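## Task

Move the red bin, and no other bin, to the edge of the bench closest to the arms. Then set the hook down flat on the bench next to that bin so its handle sticks out past that same edge. All other objects must finish resting on the same thing they rest on now. Nothing may count as placed if a robot is still what holds it there at the end. Finish by opening the grippers and moving the arms away.

## Robot and tools

Setup: three identical i2rt Big YAM arms named arm1, arm2 and arm3 share one bench. Each has six revolute joints, a two-finger gripper and a wrist camera (arm1_cam_wrist, arm2_cam_wrist, arm3_cam_wrist). Two fixed room cameras, room_a and room_b, watch the scene. The hand reaches roughly 1.0 m from the joint-1 axis when fully stretched. With joints 1 and 6 at 0 and the hand level and pointing forward, the wrist camera rides on top of the hand and looks toward the fingertips. Loose objects may occasionally get nudged by an outside disturbance.

Frame: one shared scene frame, origin on the floor, +z up. The hand point is halfway between the fingertips; the hand's z axis runs along the fingers and its y axis is the opening direction. Hand poses depend on each robot's actual foot pose, which is never printed. Camera calibration (intrinsics K, distortion, T_world_to_cam, pos_world) is given per camera; actual cameras may be off by a couple of degrees and several millimetres, and wrist-camera poses inherit errors from the reported joint angles.

execute_actions: argument actions is a list holding exactly one action or none. An action is an object keyed by robot name (arm1, arm2, arm3); under each name goes joints, an object mapping joint names to absolute targets (not offsets). Names and ranges: joint1_rad -2.879 to 2.879 (base yaw, positive counter-clockwise seen from above, 0 faces the way the foot faces); joint2_rad 0 to 3.141 (shoulder, 0 is upper arm back and about level, positive lifts it up then forward); joint3_rad 0 to 3.019 (elbow, 0 folded, positive opens); joint4_rad -1.692 to 1.57 (hand pitch, positive tips fingers up); joint5_rad -1.57 to 1.57 (hand sideways swing, positive to the arm's right); joint6_rad -2.094 to 2.094 (hand roll, positive clockwise viewed from behind the hand); gripper_m 0 to 0.093 metres of fingertip gap. Done tolerances are ±0.045, ±0.14, ±0.09, ±0.055, ±0.03, ±0.035 rad and ±0.003 m. Radians for joints, metres for the gripper. Any joint or arm you omit may keep pushing toward its earlier target. Unknown keys or out-of-range numbers get the whole call rejected with no motion. All motions in an action start at once but finish separately; joints move at different speeds, so the hand can sweep a wide arc between postures. Optional cameras list chooses which images come back (omitted, null or ["all"] gives all; [] gives none). An empty actions list simply reports state and images.

wait: seconds from 0 to 10; commands nothing, returns state and images like an empty action.

zoom_image: camera name plus region [x0, y0, x1, y1] in pixels of that camera's last full image, top-left origin, no larger than 504 by 504.

finished_scene: scene number (1 or 2); ends that scene irreversibly after the last command is held, then reports success and gives the next task. The result must stay true by itself afterward. Replying with no tool call ends everything.

Reading results: the pictures line lists images in order. joint_positions gives angles; joint torques are raw drive output with per-arm offset, scale and noise, nonzero even in free air. joint_status per joint: off_target means it settled away from target and may still push; contact_stop or time_out means it now holds where it stopped, except a time_out joint may keep a target capped near its position and keep pushing (listed in on_its_own). "joint command not followed" with a cause means a self/inter-arm collision check blocked that arm's joint targets (the gripper still acts); such joints say not_followed and may be retried on later actions. on_its_own shows what you did not command; "held at" is the held target, not the actual position. Tiny target changes may not move a joint; a loaded joint sags. To relieve a push, command the joint its reported position.

Cautions: the arm does not stop on contact and can push very hard. Avoid pressing two arms together (ends the run) and avoid arm hits; the clearance check can be late and ignores fingers, gripper bodies and wrist cameras. Do not drop, slam or knock objects, and never push anything off the work area or to the floor. Sustained effort heats motors: MOTOR HOT appears from 85 °C, and at 100 °C the arm goes limp and falls (OVER-TEMPERATURE FAULT, joints marked limit_stop_at_motor_heat; resend targets after cooling). Some heat carries into the next scene. If a call reports a stop, later motion calls in that same reply are skipped. After a summary, start with an empty execute_actions to learn the current scene and task. Release everything and pull arms clear before ending a scene.

Each tool is called after "Emit:" by a JSON object that holds its "name" and its "arguments".

## Session

Emit:
{"name": "execute_actions", "arguments": {"actions": []}}

Scene clock: 0.00 s.
Joint torques (N m, as the arm reports them, + toward a larger angle): no reading
arm1.joint_positions: joint1_rad=+0.008 joint2_rad=+0.333 joint3_rad=+1.675 joint4_rad=-1.367 joint5_rad=+0.241 joint6_rad=-0.635 gripper_m=+0.094
arm1.joint_status: not commanded
arm1.hand: x=-0.8781 y=+0.0163 z=+1.4095 quat_wxyz=(-0.650, +0.603, -0.385, -0.255) (m; scene frame)
arm2.joint_positions: joint1_rad=+0.325 joint2_rad=+0.299 joint3_rad=+1.557 joint4_rad=-1.261 joint5_rad=-0.275 joint6_rad=+0.444 gripper_m=+0.094
arm2.joint_status: not commanded
arm2.hand: x=-0.0633 y=+0.0242 z=+1.3868 quat_wxyz=(-0.156, +0.552, -0.445, -0.687) (m; scene frame)
arm3.joint_positions: joint1_rad=-0.282 joint2_rad=+0.490 joint3_rad=+1.590 joint4_rad=-1.297 joint5_rad=+0.036 joint6_rad=+0.393 gripper_m=+0.094
arm3.joint_status: not commanded
arm3.hand: x=+0.9853 y=+0.1182 z=+1.4229 quat_wxyz=(-0.456, +0.295, -0.714, -0.441) (m; scene frame)
pictures: arm1_cam_wrist, arm2_cam_wrist, arm3_cam_wrist, room_a, room_b
Images, in order (width x height): arm1_cam_wrist 504x504, arm2_cam_wrist 504x504, arm3_cam_wrist 504x504, room_a 896x504, room_b 896x504.

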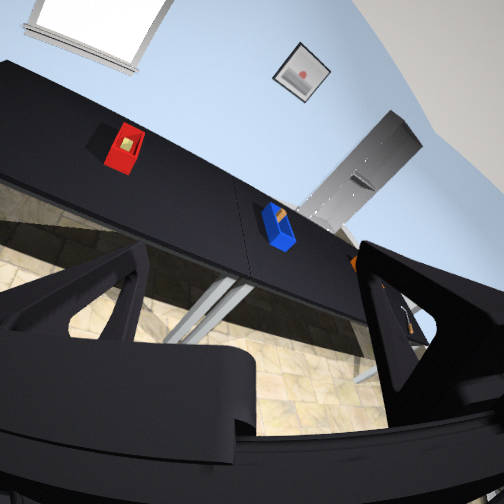

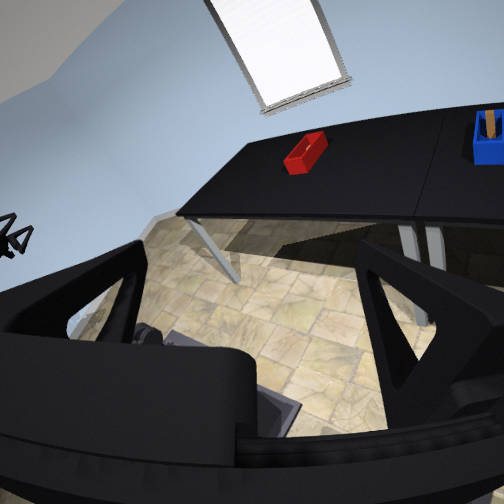

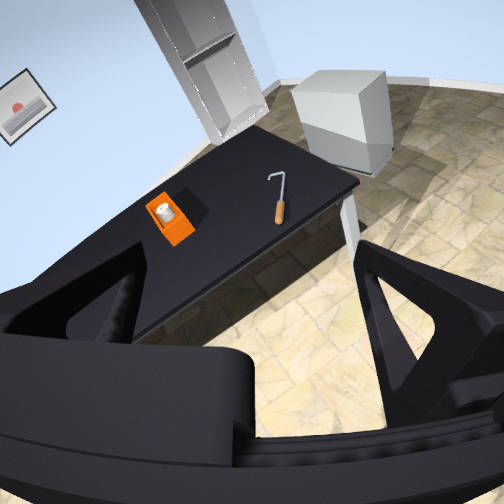

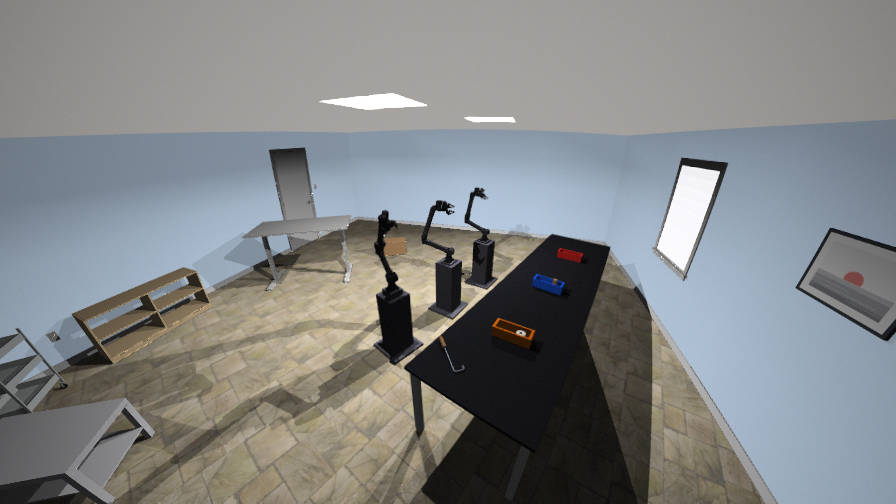

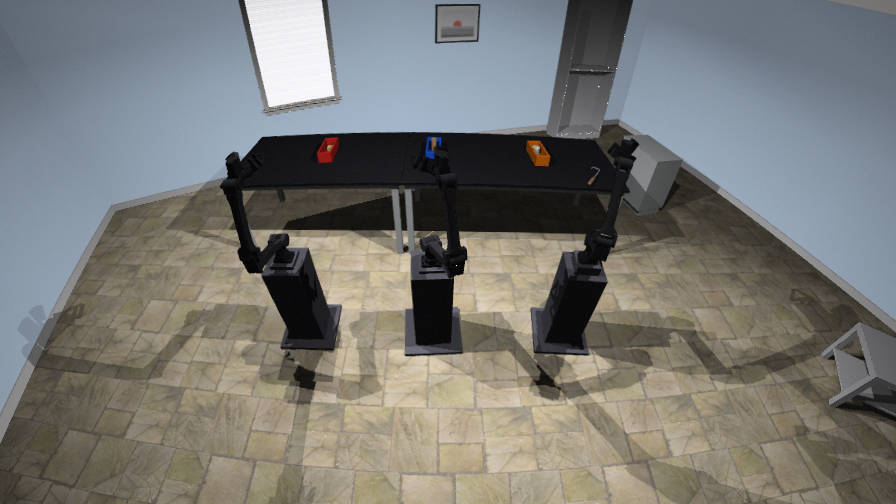

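Emit:
{"name": "zoom_image", "arguments": {"camera": "room_a", "region": [380, 230, 620, 400]}}

Emit:
{"name": "execute_actions", "arguments": {"actions": [{"arm3":{"joints":{"joint1_rad":-0.25,"joint2_rad":1.8,"joint3_rad":1.8,"joint4_rad":-1.4,"joint5_rad":0,"joint6_rad":0}},"arm1":{"joints":{"joint1_rad":0,"joint2_rad":1.57,"joint3_rad":1.57,"joint4_rad":0,"joint5_rad":0,"joint6_rad":0}},"arm2":{"joints":{"joint1_rad":0,"joint2_rad":1.57,"joint3_rad":2.4,"joint4_rad":-1.5,"joint5_rad":0,"joint6_rad":0}}}]}}

Region (380, 230, 620, 400) of room_a's 896x504 image, scaled by 2.100, with more detail than that image has; it fills the top 357 rows of this view, and the rest is white.

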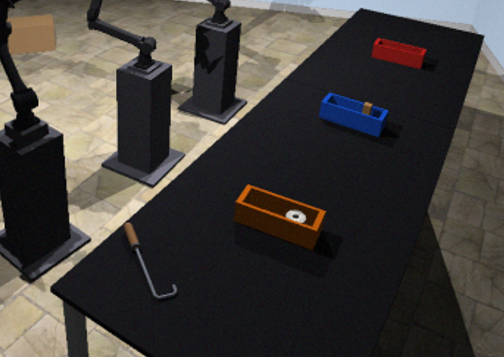

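Scene clock: 12.00 s.
Joint torques (N m, as the arm reports them, + toward a larger angle): arm1=[  0.93 -15.53   9.64   2.96  -0.22   0.28] | arm2=[ -1.85 -15.29  12.88   1.31   0.23  -0.07] | arm3=[ -1.   -18.7   11.41   0.93  -0.27  -0.24]
arm1.joint_positions: joint1_rad=+0.008 joint2_rad=+1.591 joint3_rad=+1.543 joint4_rad=-0.019 joint5_rad=+0.004 joint6_rad=-0.014 gripper_m=+0.094
arm1.joint_status: all done
arm1.hand: x=-0.9541 y=+0.7251 z=+1.2015 quat_wxyz=(-0.474, +0.527, -0.503, -0.494) (m; scene frame)
arm2.joint_positions: joint1_rad=+0.007 joint2_rad=+1.578 joint3_rad=+2.361 joint4_rad=-1.496 joint5_rad=-0.004 joint6_rad=+0.016 gripper_m=+0.094
arm2.joint_status: all done
arm2.hand: x=-0.0489 y=+0.5549 z=+1.3298 quat_wxyz=(-0.274, +0.663, -0.625, -0.308) (m; scene frame)
arm3.joint_positions: joint1_rad=-0.260 joint2_rad=+1.828 joint3_rad=+1.762 joint4_rad=-1.394 joint5_rad=+0.005 joint6_rad=+0.016 gripper_m=+0.094
arm3.joint_status: all done
arm3.hand: x=+1.1383 y=+0.5511 z=+0.9730 quat_wxyz=(-0.050, +0.566, -0.822, -0.027) (m; scene frame)
pictures: arm1_cam_wrist, arm2_cam_wrist, arm3_cam_wrist, room_a, room_b
camera_calibration (this result's frames):
arm1_cam_wrist: T_world_to_cam=[[0.998794, 0.0478171, 0.0111181, 0.902943], [0.039252, -0.641818, -0.765852, 1.4272], [-0.029485, 0.765365, -0.642921, 0.313621], [0, 0, 0, 1]] pos_world=[-0.948628, 0.632794, 1.28462]
arm2_cam_wrist: T_world_to_cam=[[0.996601, 0.077223, -0.0286983, 0.043358], [0.0693684, -0.974514, -0.213333, 0.833323], [-0.044441, 0.210617, -0.976558, 1.29736], [0, 0, 0, 1]] pos_world=[-0.0433611, 0.535491, 1.44596]
arm3_cam_wrist: T_world_to_cam=[[0.935823, -0.352453, 0.00346735, -0.874075], [-0.3086, -0.814555, 0.491188, 0.327207], [-0.170296, -0.460735, -0.871047, 1.4183], [0, 0, 0, 1]] pos_world=[1.16049, 0.611918, 1.07772]
Images, in order (width x height): arm1_cam_wrist 504x504, arm2_cam_wrist 504x504, arm3_cam_wrist 504x504, room_a 896x504, room_b 896x504.

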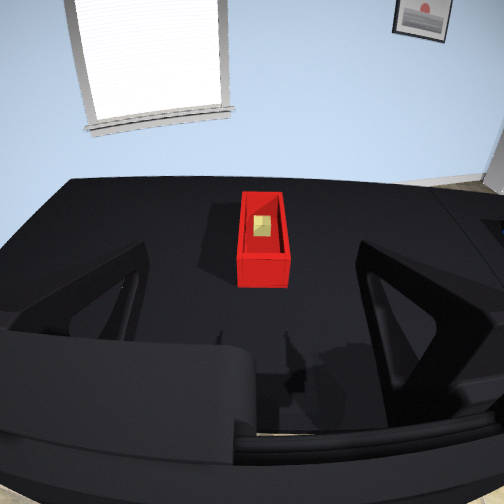

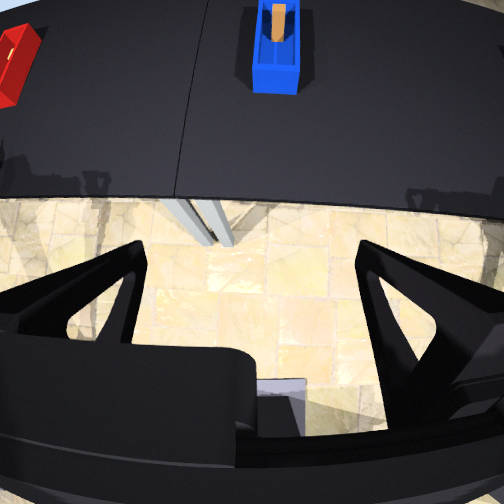

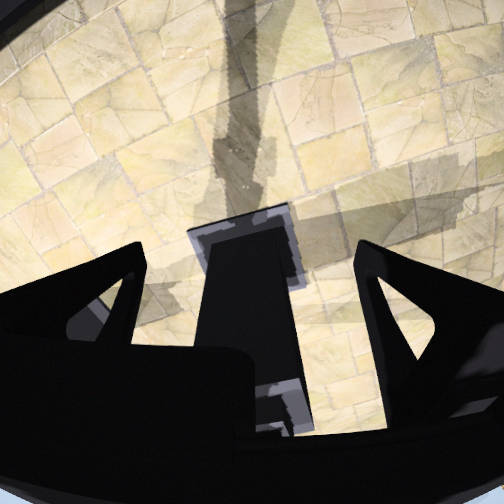

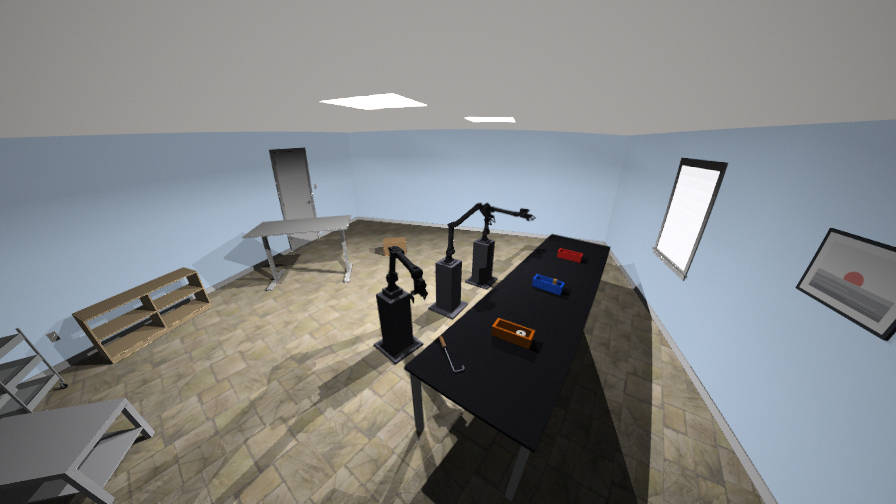

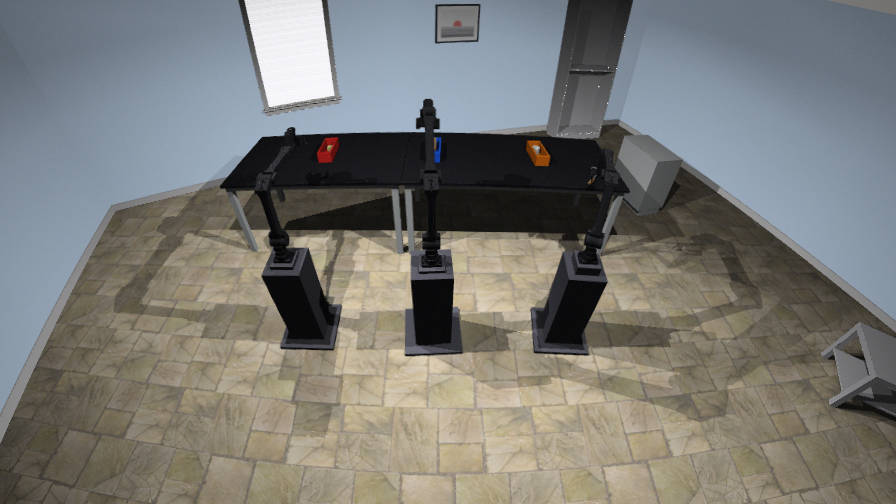

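Emit:
{"name": "execute_actions", "arguments": {"actions": [{"arm3":{"joints":{"joint1_rad":-0.25,"joint2_rad":2.0,"joint3_rad":2.3,"joint4_rad":-1.3}},"arm1":{"joints":{"joint2_rad":2.3,"joint3_rad":2.6,"joint4_rad":-1.2}},"arm2":{"joints":{"joint2_rad":2.0,"joint3_rad":1.9,"joint4_rad":-0.8}}}]}}

Scene clock: 27.30 s.
Joint torques (N m, as the arm reports them, + toward a larger angle): arm1=[  0.96 -22.82  10.42   1.43  -0.21   0.29] | arm2=[ -1.89 -22.96  15.03   1.47   0.22  -0.06] | arm3=[ -0.66 -20.21  12.45   2.21  -0.26  -0.21]
arm1.joint_positions: joint1_rad=+0.008 joint2_rad=+2.307 joint3_rad=+2.553 joint4_rad=-1.194 joint5_rad=+0.004 joint6_rad=-0.014 gripper_m=+0.094
arm1.joint_status: all done
arm1.hand: x=-0.9621 y=+0.8417 z=+0.9879 quat_wxyz=(-0.212, +0.691, -0.653, -0.224) (m; scene frame)
arm2.joint_positions: joint1_rad=+0.007 joint2_rad=+1.998 joint3_rad=+1.863 joint4_rad=-0.809 joint5_rad=-0.004 joint6_rad=+0.016 gripper_m=+0.094
arm2.joint_status: all done
arm2.hand: x=-0.0676 y=+0.7645 z=+0.9075 quat_wxyz=(-0.201, +0.693, -0.653, -0.228) (m; scene frame)
arm3.joint_positions: joint1_rad=-0.260 joint2_rad=+2.011 joint3_rad=+2.253 joint4_rad=-1.308 joint5_rad=+0.005 joint6_rad=+0.015 gripper_m=+0.094
arm3.joint_status: all done
arm3.hand: x=+1.1861 y=+0.6847 z=+1.0842 quat_wxyz=(-0.208, +0.549, -0.797, -0.140) (m; scene frame)
pictures: arm1_cam_wrist, arm2_cam_wrist, arm3_cam_wrist, room_a, room_b
camera_calibration (this result's frames):
arm1_cam_wrist: T_world_to_cam=[[0.997885, 0.0649776, 0.00197856, 0.901395], [0.0649601, -0.997856, 0.00791859, 0.898768], [0.00248885, -0.00777331, -0.999967, 1.12111], [0, 0, 0, 1]] pos_world=[-0.960663, 0.846986, 1.11217]
arm2_cam_wrist: T_world_to_cam=[[0.996999, 0.0720556, -0.0282897, 0.0372763], [0.0725318, -0.997235, 0.0161814, 0.758069], [-0.0270455, -0.0181847, -0.999469, 1.0368], [0, 0, 0, 1]] pos_world=[-0.0641078, 0.772141, 1.02504]
arm3_cam_wrist: T_world_to_cam=[[0.936887, -0.349633, 0.0000290727, -0.87152], [-0.347177, -0.930297, 0.118384, 0.925369], [-0.0413638, -0.110922, -0.992968, 1.32463], [0, 0, 0, 1]] pos_world=[1.19257, 0.703088, 1.20579]
Images, in order (width x height): arm1_cam_wrist 504x504, arm2_cam_wrist 504x504, arm3_cam_wrist 504x504, room_a 896x504, room_b 896x504.

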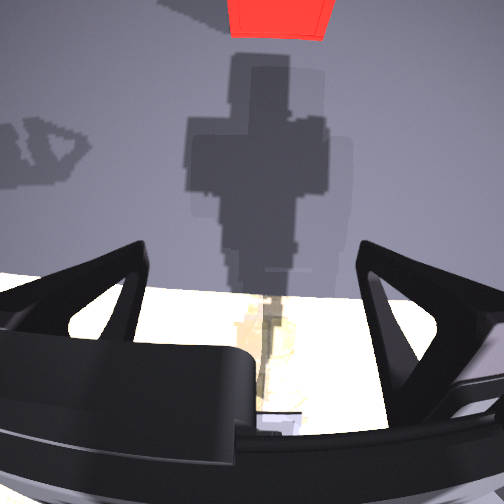

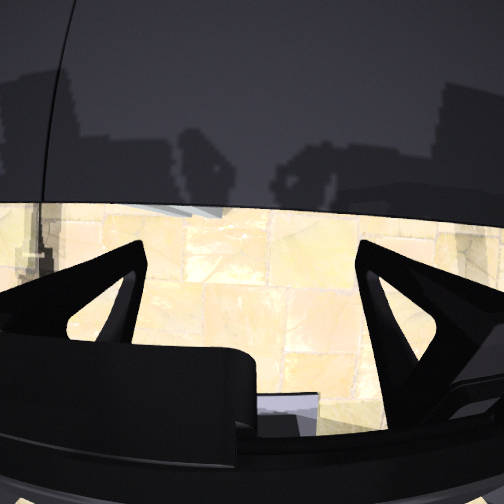

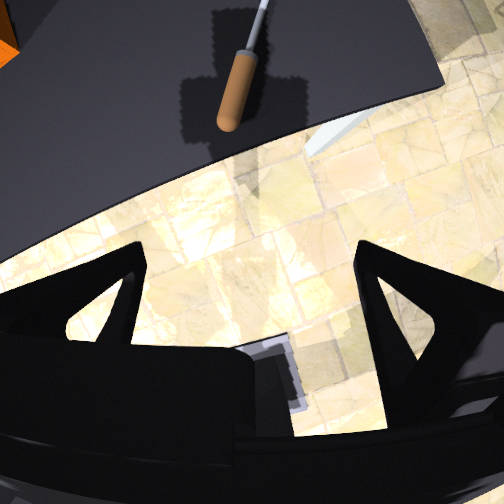

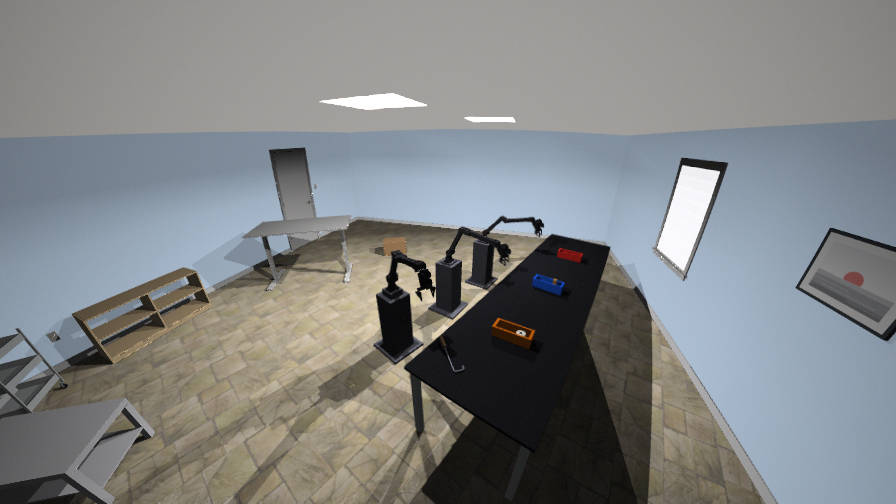

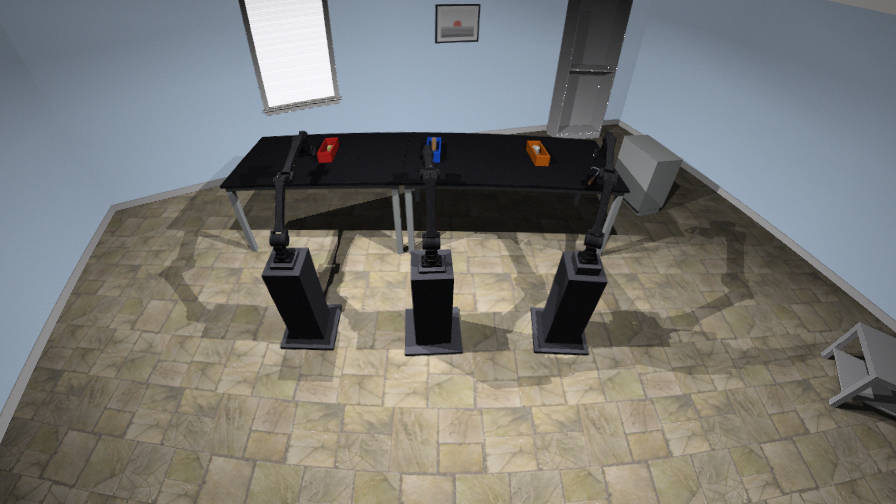

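Emit:
{"name": "execute_actions", "arguments": {"actions": [{"arm3":{"joints":{"joint1_rad":-0.24,"joint2_rad":2.45,"joint3_rad":2.41,"joint4_rad":-0.47}},"arm1":{"joints":{"joint2_rad":0.8,"joint3_rad":1.2,"joint4_rad":-0.4}},"arm2":{"joints":{"joint2_rad":0.8,"joint3_rad":1.5,"joint4_rad":-1.5}}}], "cameras": ["arm3_cam_wrist","room_a"]}}

Emit:
{"name": "zoom_image", "arguments": {"camera": "room_a", "region": [380, 270, 520, 390]}}

Scene clock: 49.73 s.
Joint torques (N m, as the arm reports them, + toward a larger angle): arm1=[ 0.71 -3.07  8.38  2.47 -0.21  0.29] | arm2=[-2.02  1.    9.75  1.23  0.21 -0.08] | arm3=[ -1.14 -26.61  12.9    2.96  -0.25  -0.24]
arm1.joint_positions: joint1_rad=+0.008 joint2_rad=+0.809 joint3_rad=+1.186 joint4_rad=-0.407 joint5_rad=+0.004 joint6_rad=-0.014 gripper_m=+0.094
arm1.joint_status: all done
arm1.hand: x=-0.9382 y=+0.4114 z=+1.3119 quat_wxyz=(-0.483, +0.518, -0.495, -0.503) (m; scene frame)
arm2.joint_positions: joint1_rad=+0.007 joint2_rad=+0.790 joint3_rad=+1.498 joint4_rad=-1.496 joint5_rad=-0.004 joint6_rad=+0.016 gripper_m=+0.094
arm2.joint_status: all done
arm2.hand: x=-0.0278 y=+0.2725 z=+1.2362 quat_wxyz=(-0.251, +0.674, -0.635, -0.282) (m; scene frame)
arm3.joint_positions: joint1_rad=-0.248 joint2_rad=+2.474 joint3_rad=+2.364 joint4_rad=-0.484 joint5_rad=+0.004 joint6_rad=+0.015 gripper_m=+0.094
arm3.joint_status: all done
arm3.hand: x=+1.2495 y=+0.8858 z=+0.8954 quat_wxyz=(-0.385, +0.505, -0.724, -0.270) (m; scene frame)
pictures: arm3_cam_wrist, room_a
camera_calibration (this result's frames):
arm3_cam_wrist: T_world_to_cam=[[0.942471, -0.334277, -0.00260341, -0.878883], [-0.314633, -0.8844, -0.344735, 1.49019], [0.112934, 0.325722, -0.938697, 0.533916], [0, 0, 0, 1]] pos_world=[1.23689, 0.850226, 1.01262]
Images, in order (width x height): arm3_cam_wrist 504x504, room_a 896x504.

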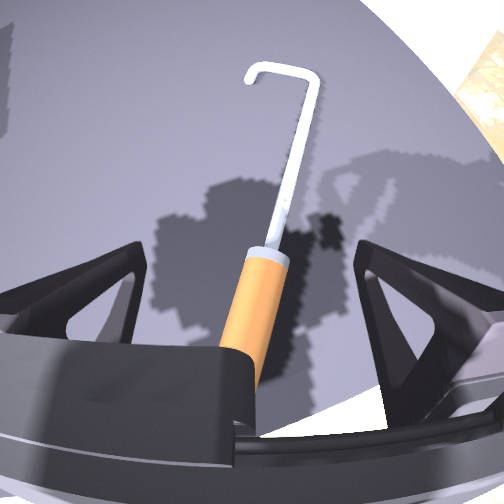

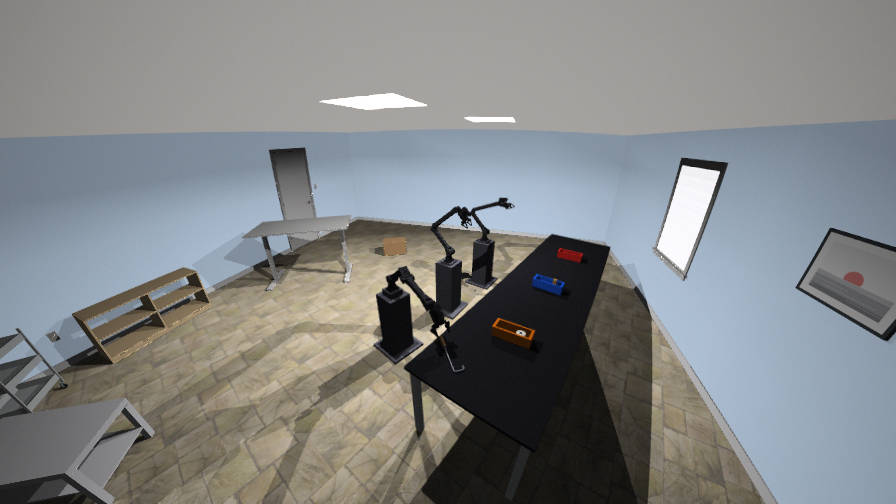

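Region (380, 270, 520, 390) of room_a's 896x504 image, scaled by 3.600, with more detail than that image has; it fills the top 432 rows of this view, and the rest is white.

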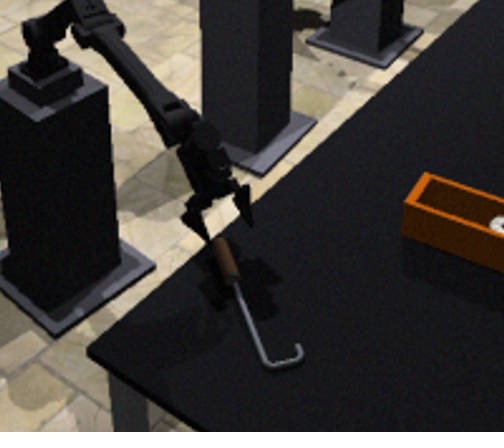

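Emit:
{"name": "execute_actions", "arguments": {"actions": [{"arm3":{"joints":{"joint2_rad":2.505,"joint4_rad":-0.68}}}], "cameras": ["arm3_cam_wrist"]}}

Scene clock: 55.50 s.
Joint torques (N m, as the arm reports them, + toward a larger angle): arm1=[ 0.68 -3.1   8.39  2.48 -0.21  0.29] | arm2=[-1.79  0.06  9.52  1.19  0.23 -0.07] | arm3=[ -1.2  -23.9   12.8    2.14  -0.26  -0.24]
arm1.joint_positions: joint1_rad=+0.008 joint2_rad=+0.809 joint3_rad=+1.186 joint4_rad=-0.407 joint5_rad=+0.004 joint6_rad=-0.014 gripper_m=+0.094
arm1.joint_status: not commanded
arm1.hand: x=-0.9382 y=+0.4114 z=+1.3119 quat_wxyz=(-0.483, +0.518, -0.495, -0.503) (m; scene frame)
arm2.joint_positions: joint1_rad=+0.007 joint2_rad=+0.790 joint3_rad=+1.498 joint4_rad=-1.496 joint5_rad=-0.004 joint6_rad=+0.016 gripper_m=+0.094
arm2.joint_status: not commanded
arm2.hand: x=-0.0278 y=+0.2725 z=+1.2362 quat_wxyz=(-0.251, +0.674, -0.635, -0.282) (m; scene frame)
arm3.joint_positions: joint1_rad=-0.248 joint2_rad=+2.495 joint3_rad=+2.364 joint4_rad=-0.676 joint5_rad=+0.004 joint6_rad=+0.015 gripper_m=+0.094
arm3.joint_status: all done
arm3.hand: x=+1.2397 y=+0.8566 z=+0.8404 quat_wxyz=(-0.307, +0.531, -0.761, -0.214) (m; scene frame)
pictures: arm3_cam_wrist
camera_calibration (this result's frames):
arm3_cam_wrist: T_world_to_cam=[[0.941715, -0.336407, -0.00183129, -0.87745], [-0.33338, -0.932485, -0.139032, 1.33388], [0.0450636, 0.131539, -0.990286, 0.786736], [0, 0, 0, 1]] pos_world=[1.23555, 0.84516, 0.962939]
Images, in order (width x height): arm3_cam_wrist 504x504.

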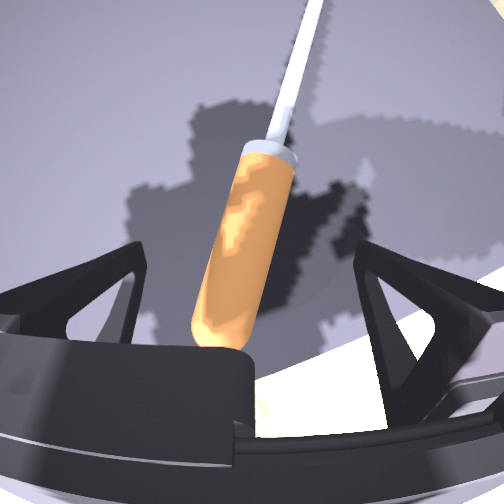

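Emit:
{"name": "execute_actions", "arguments": {"actions": [{"arm3":{"joints":{"joint2_rad":2.55}}}], "cameras": ["arm3_cam_wrist"]}}

Scene clock: 59.40 s.
Joint torques (N m, as the arm reports them, + toward a larger angle): arm1=[ 0.71 -3.02  8.38  2.46 -0.21  0.3 ] | arm2=[-1.48 -0.27  9.6   1.16  0.24 -0.08] | arm3=[ -1.04 -24.52  12.6    2.05  -0.19  -0.21]
arm1.joint_positions: joint1_rad=+0.008 joint2_rad=+0.809 joint3_rad=+1.186 joint4_rad=-0.407 joint5_rad=+0.004 joint6_rad=-0.014 gripper_m=+0.094
arm1.joint_status: not commanded
arm1.hand: x=-0.9382 y=+0.4114 z=+1.3119 quat_wxyz=(-0.483, +0.518, -0.495, -0.503) (m; scene frame)
arm2.joint_positions: joint1_rad=+0.007 joint2_rad=+0.790 joint3_rad=+1.498 joint4_rad=-1.496 joint5_rad=-0.004 joint6_rad=+0.016 gripper_m=+0.094
arm2.joint_status: not commanded
arm2.hand: x=-0.0278 y=+0.2725 z=+1.2362 quat_wxyz=(-0.251, +0.674, -0.635, -0.282) (m; scene frame)
arm3.joint_positions: joint1_rad=-0.248 joint2_rad=+2.545 joint3_rad=+2.364 joint4_rad=-0.676 joint5_rad=+0.003 joint6_rad=+0.015 gripper_m=+0.094
arm3.joint_status: all done
arm3.hand: x=+1.2387 y=+0.8530 z=+0.7956 quat_wxyz=(-0.287, +0.536, -0.768, -0.200) (m; scene frame)
pictures: arm3_cam_wrist
camera_calibration (this result's frames):
arm3_cam_wrist: T_world_to_cam=[[0.941795, -0.336178, -0.00244311, -0.877537], [-0.33505, -0.937987, -0.0890026, 1.2909], [0.0276291, 0.0846408, -0.996028, 0.809032], [0, 0, 0, 1]] pos_world=[1.23662, 0.847362, 0.918568]
Images, in order (width x height): arm3_cam_wrist 504x504.

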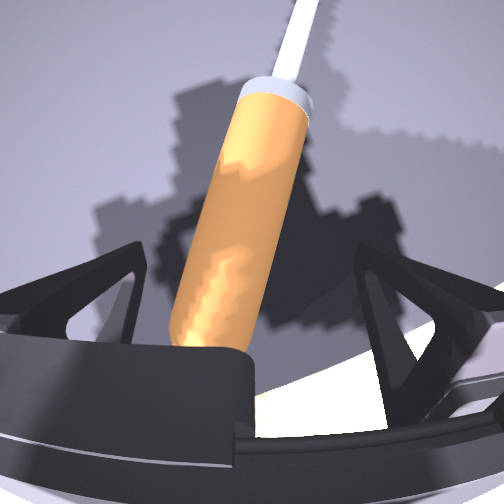

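Emit:
{"name": "execute_actions", "arguments": {"actions": [{"arm3":{"joints":{"gripper_m":0.0}}}], "cameras": []}}

Emit:
{"name": "execute_actions", "arguments": {"actions": [{"arm3":{"joints":{"joint2_rad":2.2,"joint4_rad":-1.0}}}], "cameras": ["arm3_cam_wrist","room_a"]}}

Scene clock: 63.60 s.
Joint torques (N m, as the arm reports them, + toward a larger angle): arm1=[ 0.67 -3.06  8.37  2.48 -0.21  0.29] | arm2=[-1.47 -0.21  9.57  1.13  0.24 -0.04] | arm3=[ -1.01 -24.93  12.64   2.01   0.02  -0.14]
arm1.joint_positions: joint1_rad=+0.008 joint2_rad=+0.809 joint3_rad=+1.186 joint4_rad=-0.407 joint5_rad=+0.004 joint6_rad=-0.014 gripper_m=+0.094
arm1.joint_status: not commanded
arm1.hand: x=-0.9382 y=+0.4114 z=+1.3119 quat_wxyz=(-0.483, +0.518, -0.495, -0.503) (m; scene frame)
arm2.joint_positions: joint1_rad=+0.007 joint2_rad=+0.790 joint3_rad=+1.498 joint4_rad=-1.496 joint5_rad=-0.004 joint6_rad=+0.016 gripper_m=+0.094
arm2.joint_status: not commanded
arm2.hand: x=-0.0278 y=+0.2725 z=+1.2362 quat_wxyz=(-0.251, +0.674, -0.635, -0.282) (m; scene frame)
arm3.joint_positions: joint1_rad=-0.247 joint2_rad=+2.545 joint3_rad=+2.364 joint4_rad=-0.679 joint5_rad=-0.002 joint6_rad=+0.009 gripper_m=+0.030
arm3.joint_status: gripper_m off_target (ended at +0.030, target +0.000)
arm3.hand: x=+1.2370 y=+0.8531 z=+0.7951 quat_wxyz=(-0.285, +0.540, -0.766, -0.201) (m; scene frame)
pictures: none
No camera images: the call's "cameras" was empty. Leave "cameras" out to get every camera's image.

Scene clock: 64.97 s.
Joint torques (N m, as the arm reports them, + toward a larger angle): arm1=[ 0.73 -2.97  8.38  2.48 -0.21  0.29] | arm2=[-1.73 -0.17  9.58  1.18  0.24 -0.07] | arm3=[ -1.21 -23.55  12.74   2.8   -0.03  -0.14]
arm1.joint_positions: joint1_rad=+0.008 joint2_rad=+0.809 joint3_rad=+1.186 joint4_rad=-0.407 joint5_rad=+0.004 joint6_rad=-0.014 gripper_m=+0.094
arm1.joint_status: not commanded
arm1.hand: x=-0.9382 y=+0.4114 z=+1.3119 quat_wxyz=(-0.483, +0.518, -0.495, -0.503) (m; scene frame)
arm2.joint_positions: joint1_rad=+0.007 joint2_rad=+0.790 joint3_rad=+1.498 joint4_rad=-1.496 joint5_rad=-0.004 joint6_rad=+0.016 gripper_m=+0.094
arm2.joint_status: not commanded
arm2.hand: x=-0.0278 y=+0.2725 z=+1.2362 quat_wxyz=(-0.251, +0.674, -0.635, -0.282) (m; scene frame)
arm3.joint_positions: joint1_rad=-0.247 joint2_rad=+2.217 joint3_rad=+2.364 joint4_rad=-1.017 joint5_rad=-0.001 joint6_rad=+0.009 gripper_m=+0.030
arm3.joint_status: all done
arm3.hand: x=+1.2124 y=+0.7881 z=+1.0236 quat_wxyz=(-0.282, +0.541, -0.768, -0.198) (m; scene frame)
pictures: arm3_cam_wrist, room_a
camera_calibration (this result's frames):
arm3_cam_wrist: T_world_to_cam=[[0.944456, -0.328634, -0.00164005, -0.884015], [-0.327783, -0.941629, -0.076765, 1.22306], [0.0236833, 0.0730388, -0.997048, 1.05738], [0, 0, 0, 1]] pos_world=[1.21077, 0.783919, 1.1467]
Images, in order (width x height): arm3_cam_wrist 504x504, room_a 896x504.

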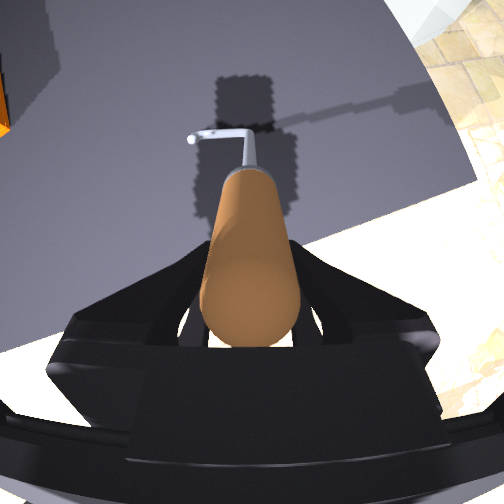

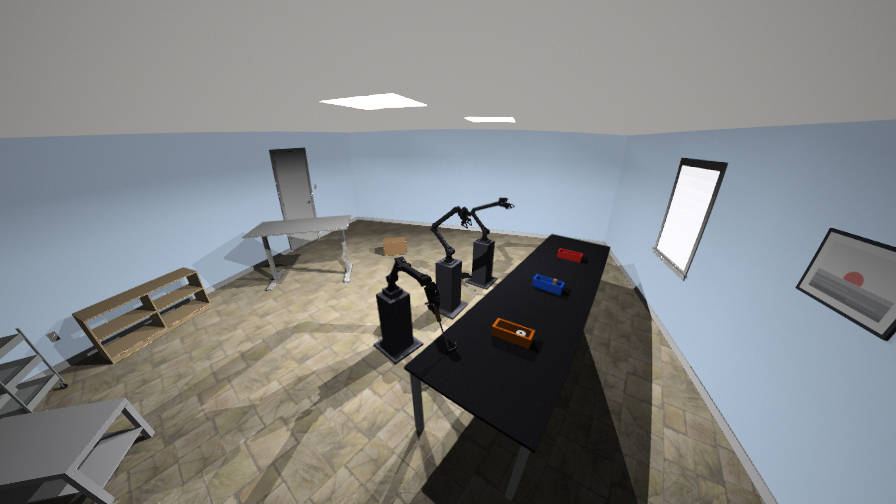

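Emit:
{"name": "execute_actions", "arguments": {"actions": [{"arm3":{"joints":{"joint2_rad":1.9,"joint3_rad":2.2,"joint4_rad":-0.6}}}], "cameras": []}}

Emit:
{"name": "execute_actions", "arguments": {"actions": [{"arm3":{"joints":{"joint1_rad":0.78,"joint5_rad":0.69}}}], "cameras": ["arm3_cam_wrist","room_a","room_b"]}}

Scene clock: 75.27 s.
Joint torques (N m, as the arm reports them, + toward a larger angle): arm1=[ 0.77 -3.09  8.39  2.45 -0.22  0.29] | arm2=[-1.99  0.18  9.55  1.2   0.24 -0.06] | arm3=[ -1.04 -21.26  13.41   4.17  -0.03  -0.15]
arm1.joint_positions: joint1_rad=+0.008 joint2_rad=+0.809 joint3_rad=+1.186 joint4_rad=-0.407 joint5_rad=+0.004 joint6_rad=-0.014 gripper_m=+0.094
arm1.joint_status: not commanded
arm1.hand: x=-0.9382 y=+0.4114 z=+1.3119 quat_wxyz=(-0.483, +0.518, -0.495, -0.503) (m; scene frame)
arm2.joint_positions: joint1_rad=+0.007 joint2_rad=+0.790 joint3_rad=+1.498 joint4_rad=-1.496 joint5_rad=-0.004 joint6_rad=+0.016 gripper_m=+0.094
arm2.joint_status: not commanded
arm2.hand: x=-0.0278 y=+0.2725 z=+1.2362 quat_wxyz=(-0.251, +0.674, -0.635, -0.282) (m; scene frame)
arm3.joint_positions: joint1_rad=-0.247 joint2_rad=+1.932 joint3_rad=+2.148 joint4_rad=-0.639 joint5_rad=-0.001 joint6_rad=+0.009 gripper_m=+0.030
arm3.joint_status: all done
arm3.hand: x=+1.2029 y=+0.7658 z=+1.2048 quat_wxyz=(-0.444, +0.484, -0.686, -0.314) (m; scene frame)
pictures: none
No camera images: the call's "cameras" was empty. Leave "cameras" out to get every camera's image.

Scene clock: 77.33 s.
Joint torques (N m, as the arm reports them, + toward a larger angle): arm1=[ 0.7  -3.02  8.39  2.49 -0.22  0.29] | arm2=[-2.03 -0.12  9.59  1.17  0.27 -0.06] | arm3=[ -0.93 -23.78  13.44   3.9    0.42  -0.11]
arm1.joint_positions: joint1_rad=+0.008 joint2_rad=+0.809 joint3_rad=+1.186 joint4_rad=-0.407 joint5_rad=+0.004 joint6_rad=-0.014 gripper_m=+0.094
arm1.joint_status: not commanded
arm1.hand: x=-0.9382 y=+0.4114 z=+1.3119 quat_wxyz=(-0.483, +0.518, -0.495, -0.503) (m; scene frame)
arm2.joint_positions: joint1_rad=+0.007 joint2_rad=+0.790 joint3_rad=+1.498 joint4_rad=-1.496 joint5_rad=-0.004 joint6_rad=+0.016 gripper_m=+0.094
arm2.joint_status: not commanded
arm2.hand: x=-0.0278 y=+0.2725 z=+1.2362 quat_wxyz=(-0.251, +0.674, -0.635, -0.282) (m; scene frame)
arm3.joint_positions: joint1_rad=+0.772 joint2_rad=+1.956 joint3_rad=+2.148 joint4_rad=-0.639 joint5_rad=+0.684 joint6_rad=+0.009 gripper_m=+0.030
arm3.joint_status: all done
arm3.hand: x=+0.5198 y=+0.6766 z=+1.1968 quat_wxyz=(-0.472, +0.642, -0.505, -0.330) (m; scene frame)
pictures: arm3_cam_wrist, room_a, room_b
camera_calibration (this result's frames):
arm3_cam_wrist: T_world_to_cam=[[0.960025, 0.052971, 0.274855, -0.863474], [0.197578, -0.823793, -0.531345, 1.09557], [0.198278, 0.56441, -0.801328, 0.597106], [0, 0, 0, 1]] pos_world=[0.494103, 0.611248, 1.29793]
Images, in order (width x height): arm3_cam_wrist 504x504, room_a 896x504, room_b 896x504.

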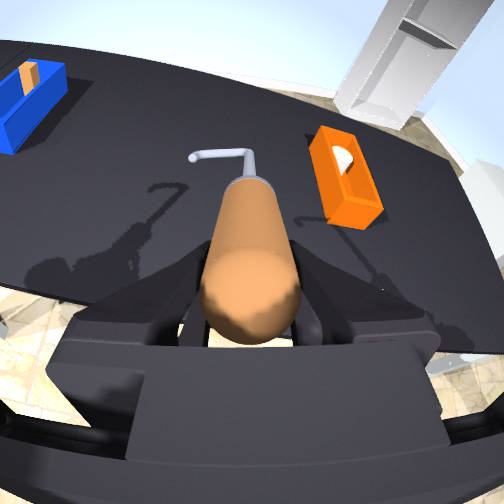

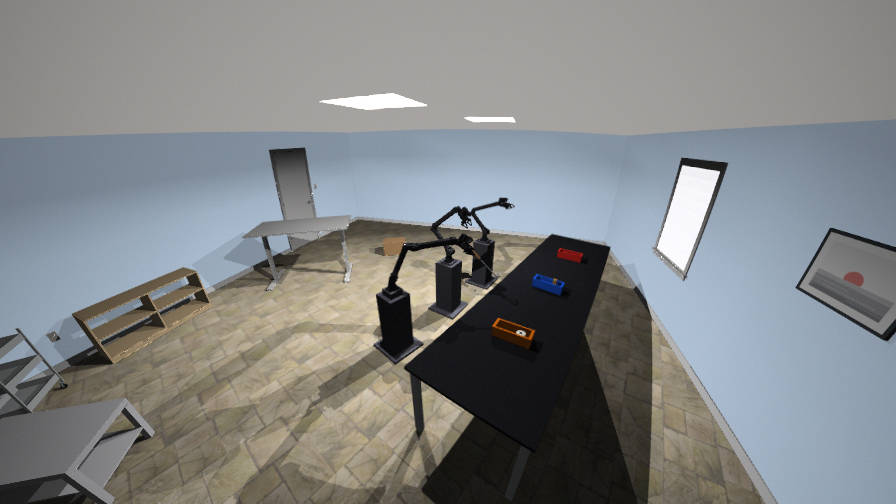

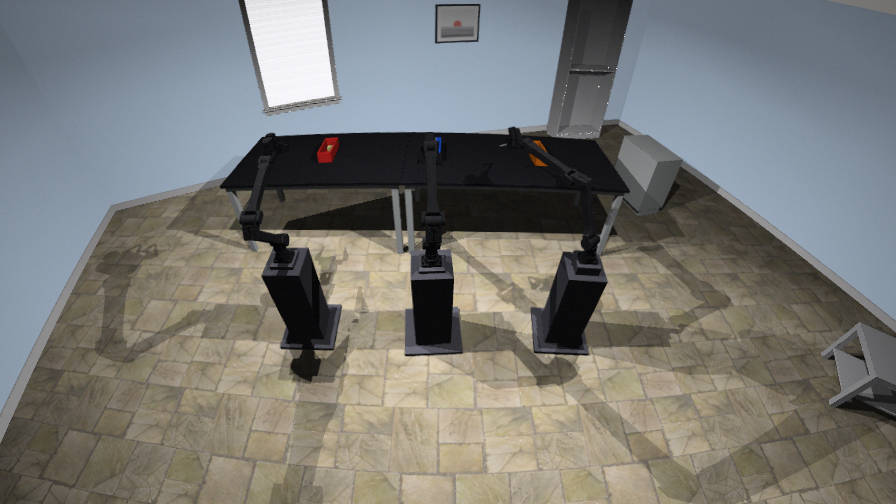

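Emit:
{"name": "execute_actions", "arguments": {"actions": [{"arm3":{"joints":{"joint2_rad":2.5,"joint4_rad":0.4}}}], "cameras": ["arm3_cam_wrist","room_a"]}}

Scene clock: 81.77 s.
Joint torques (N m, as the arm reports them, + toward a larger angle): arm1=[ 0.74 -3.08  8.36  2.49 -0.21  0.28] | arm2=[-1.86 -0.1   9.61  1.13  0.23 -0.08] | arm3=[ -1.27 -30.4   12.8    4.24   0.02  -0.2 ]
arm1.joint_positions: joint1_rad=+0.008 joint2_rad=+0.809 joint3_rad=+1.186 joint4_rad=-0.407 joint5_rad=+0.004 joint6_rad=-0.014 gripper_m=+0.094
arm1.joint_status: not commanded
arm1.hand: x=-0.9382 y=+0.4114 z=+1.3119 quat_wxyz=(-0.483, +0.518, -0.495, -0.503) (m; scene frame)
arm2.joint_positions: joint1_rad=+0.007 joint2_rad=+0.790 joint3_rad=+1.498 joint4_rad=-1.496 joint5_rad=-0.004 joint6_rad=+0.016 gripper_m=+0.094
arm2.joint_status: not commanded
arm2.hand: x=-0.0278 y=+0.2725 z=+1.2362 quat_wxyz=(-0.251, +0.674, -0.635, -0.282) (m; scene frame)
arm3.joint_positions: joint1_rad=+0.774 joint2_rad=+2.578 joint3_rad=+2.145 joint4_rad=+0.355 joint5_rad=+0.689 joint6_rad=+0.012 gripper_m=+0.030
arm3.joint_status: all done
arm3.hand: x=+0.4321 y=+0.7863 z=+0.8557 quat_wxyz=(-0.497, +0.525, -0.505, -0.472) (m; scene frame)
pictures: arm3_cam_wrist, room_a
camera_calibration (this result's frames):
arm3_cam_wrist: T_world_to_cam=[[0.998738, 0.00401774, 0.0500548, -0.47726], [0.0412345, -0.634505, -0.771818, 1.14651], [0.028659, 0.772908, -0.63387, 0.0453773], [0, 0, 0, 1]] pos_world=[0.428082, 0.694312, 0.93755]
Images, in order (width x height): arm3_cam_wrist 504x504, room_a 896x504.

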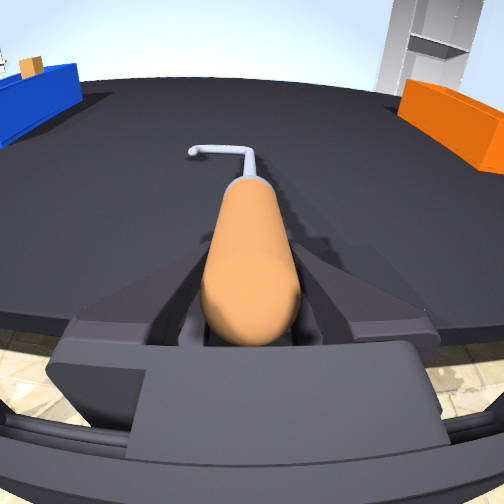

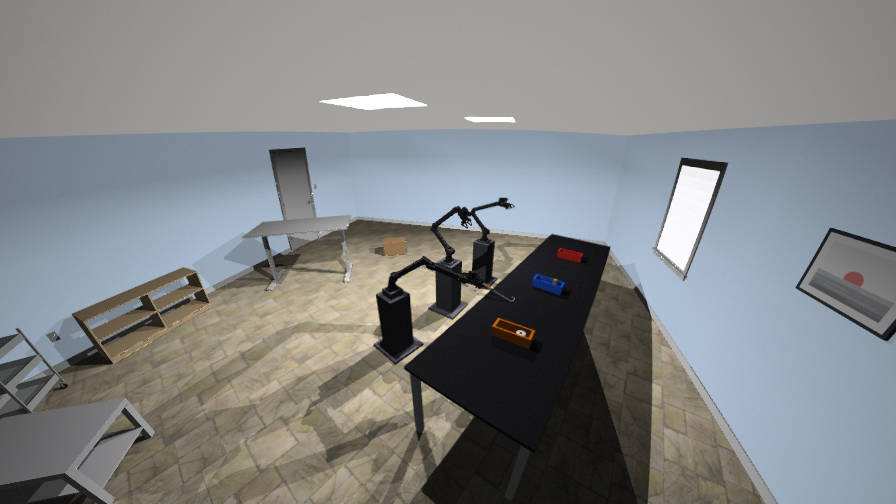

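Emit:
{"name": "execute_actions", "arguments": {"actions": [{"arm3":{"joints":{"joint3_rad":2.11}}}], "cameras": ["arm3_cam_wrist"]}}

Scene clock: 86.53 s.
Joint torques (N m, as the arm reports them, + toward a larger angle): arm1=[ 0.65 -3.02  8.37  2.5  -0.21  0.29] | arm2=[-1.65  0.55  9.6   1.21  0.22 -0.07] | arm3=[ -1.14 -29.26   9.56   3.31   0.02  -0.2 ]
arm1.joint_positions: joint1_rad=+0.008 joint2_rad=+0.809 joint3_rad=+1.186 joint4_rad=-0.407 joint5_rad=+0.004 joint6_rad=-0.014 gripper_m=+0.094
arm1.joint_status: not commanded
arm1.hand: x=-0.9382 y=+0.4114 z=+1.3119 quat_wxyz=(-0.483, +0.518, -0.495, -0.503) (m; scene frame)
arm2.joint_positions: joint1_rad=+0.007 joint2_rad=+0.790 joint3_rad=+1.498 joint4_rad=-1.496 joint5_rad=-0.004 joint6_rad=+0.016 gripper_m=+0.094
arm2.joint_status: not commanded
arm2.hand: x=-0.0278 y=+0.2725 z=+1.2362 quat_wxyz=(-0.251, +0.674, -0.635, -0.282) (m; scene frame)
arm3.joint_positions: joint1_rad=+0.774 joint2_rad=+2.567 joint3_rad=+2.098 joint4_rad=+0.379 joint5_rad=+0.689 joint6_rad=+0.012 gripper_m=+0.030
arm3.joint_status: all done
arm3.hand: x=+0.4372 y=+0.7802 z=+0.8445 quat_wxyz=(-0.497, +0.529, -0.505, -0.467) (m; scene frame)
pictures: arm3_cam_wrist
camera_calibration (this result's frames):
arm3_cam_wrist: T_world_to_cam=[[0.998309, 0.00446774, 0.0579529, -0.48854], [0.047296, -0.642009, -0.765237, 1.13145], [0.0337874, 0.766684, -0.641135, 0.0515757], [0, 0, 0, 1]] pos_world=[0.432458, 0.68904, 0.927205]
Images, in order (width x height): arm3_cam_wrist 504x504.

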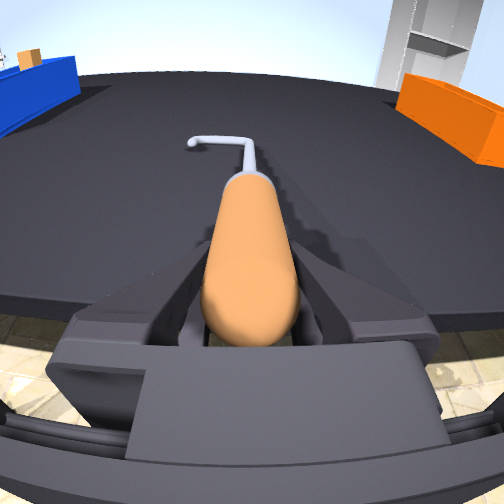

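Tip is resting; keep lowering.

Emit:
{"name": "execute_actions", "arguments": {"actions": [{"arm3":{"joints":{"joint3_rad":2.02,"joint4_rad":0.42}}}], "cameras": ["arm3_cam_wrist"]}}

Scene clock: 89.63 s.
Joint torques (N m, as the arm reports them, + toward a larger angle): arm1=[ 0.71 -2.96  8.38  2.45 -0.21  0.29] | arm2=[-1.54  0.23  9.6   1.1   0.27 -0.06] | arm3=[ -1.25 -27.22   8.85   2.87   0.05  -0.19]
arm1.joint_positions: joint1_rad=+0.008 joint2_rad=+0.809 joint3_rad=+1.186 joint4_rad=-0.407 joint5_rad=+0.004 joint6_rad=-0.014 gripper_m=+0.094
arm1.joint_status: not commanded
arm1.hand: x=-0.9382 y=+0.4114 z=+1.3119 quat_wxyz=(-0.483, +0.518, -0.495, -0.503) (m; scene frame)
arm2.joint_positions: joint1_rad=+0.007 joint2_rad=+0.790 joint3_rad=+1.498 joint4_rad=-1.496 joint5_rad=-0.004 joint6_rad=+0.016 gripper_m=+0.094
arm2.joint_status: not commanded
arm2.hand: x=-0.0278 y=+0.2725 z=+1.2362 quat_wxyz=(-0.251, +0.674, -0.635, -0.282) (m; scene frame)
arm3.joint_positions: joint1_rad=+0.774 joint2_rad=+2.548 joint3_rad=+2.015 joint4_rad=+0.409 joint5_rad=+0.689 joint6_rad=+0.012 gripper_m=+0.030
arm3.joint_status: all done
arm3.hand: x=+0.4470 y=+0.7683 z=+0.8235 quat_wxyz=(-0.495, +0.540, -0.506, -0.455) (m; scene frame)
pictures: arm3_cam_wrist
camera_calibration (this result's frames):
arm3_cam_wrist: T_world_to_cam=[[0.996878, 0.00640302, 0.0786949, -0.514963], [0.0632408, -0.661481, -0.74729, 1.10029], [0.0472703, 0.749934, -0.659821, 0.0690811], [0, 0, 0, 1]] pos_world=[0.440507, 0.679309, 0.908339]
Images, in order (width x height): arm3_cam_wrist 504x504.

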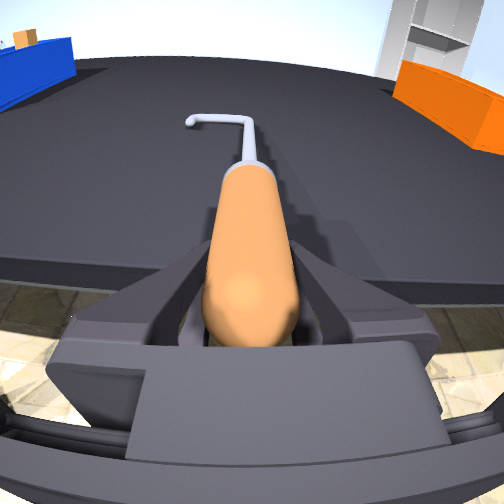

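Emit:
{"name": "execute_actions", "arguments": {"actions": [{"arm3":{"joints":{"joint2_rad":2.56}}}], "cameras": ["arm3_cam_wrist"]}}

Scene clock: 92.47 s.
Joint torques (N m, as the arm reports them, + toward a larger angle): arm1=[ 0.64 -3.01  8.39  2.47 -0.21  0.29] | arm2=[-2.26  0.34  9.47  1.21  0.24 -0.06] | arm3=[ -1.26 -23.21   8.94   2.84   0.07  -0.19]
arm1.joint_positions: joint1_rad=+0.008 joint2_rad=+0.809 joint3_rad=+1.186 joint4_rad=-0.407 joint5_rad=+0.004 joint6_rad=-0.014 gripper_m=+0.094
arm1.joint_status: not commanded
arm1.hand: x=-0.9382 y=+0.4114 z=+1.3119 quat_wxyz=(-0.483, +0.518, -0.495, -0.503) (m; scene frame)
arm2.joint_positions: joint1_rad=+0.007 joint2_rad=+0.790 joint3_rad=+1.498 joint4_rad=-1.496 joint5_rad=-0.004 joint6_rad=+0.016 gripper_m=+0.094
arm2.joint_status: not commanded
arm2.hand: x=-0.0278 y=+0.2725 z=+1.2362 quat_wxyz=(-0.251, +0.674, -0.635, -0.282) (m; scene frame)
arm3.joint_positions: joint1_rad=+0.774 joint2_rad=+2.548 joint3_rad=+2.015 joint4_rad=+0.409 joint5_rad=+0.689 joint6_rad=+0.012 gripper_m=+0.030
arm3.joint_status: all done
arm3.hand: x=+0.4470 y=+0.7683 z=+0.8235 quat_wxyz=(-0.495, +0.540, -0.506, -0.455) (m; scene frame)
pictures: arm3_cam_wrist
camera_calibration (this result's frames):
arm3_cam_wrist: T_world_to_cam=[[0.996878, 0.00640302, 0.0786949, -0.514963], [0.0632408, -0.661481, -0.74729, 1.10029], [0.0472703, 0.749934, -0.659821, 0.0690811], [0, 0, 0, 1]] pos_world=[0.440507, 0.679309, 0.908339]
Images, in order (width x height): arm3_cam_wrist 504x504.

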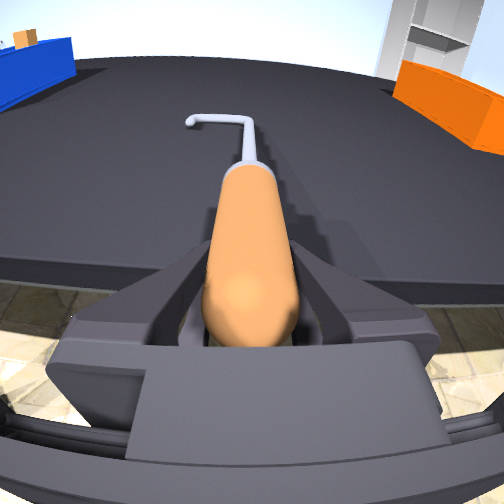

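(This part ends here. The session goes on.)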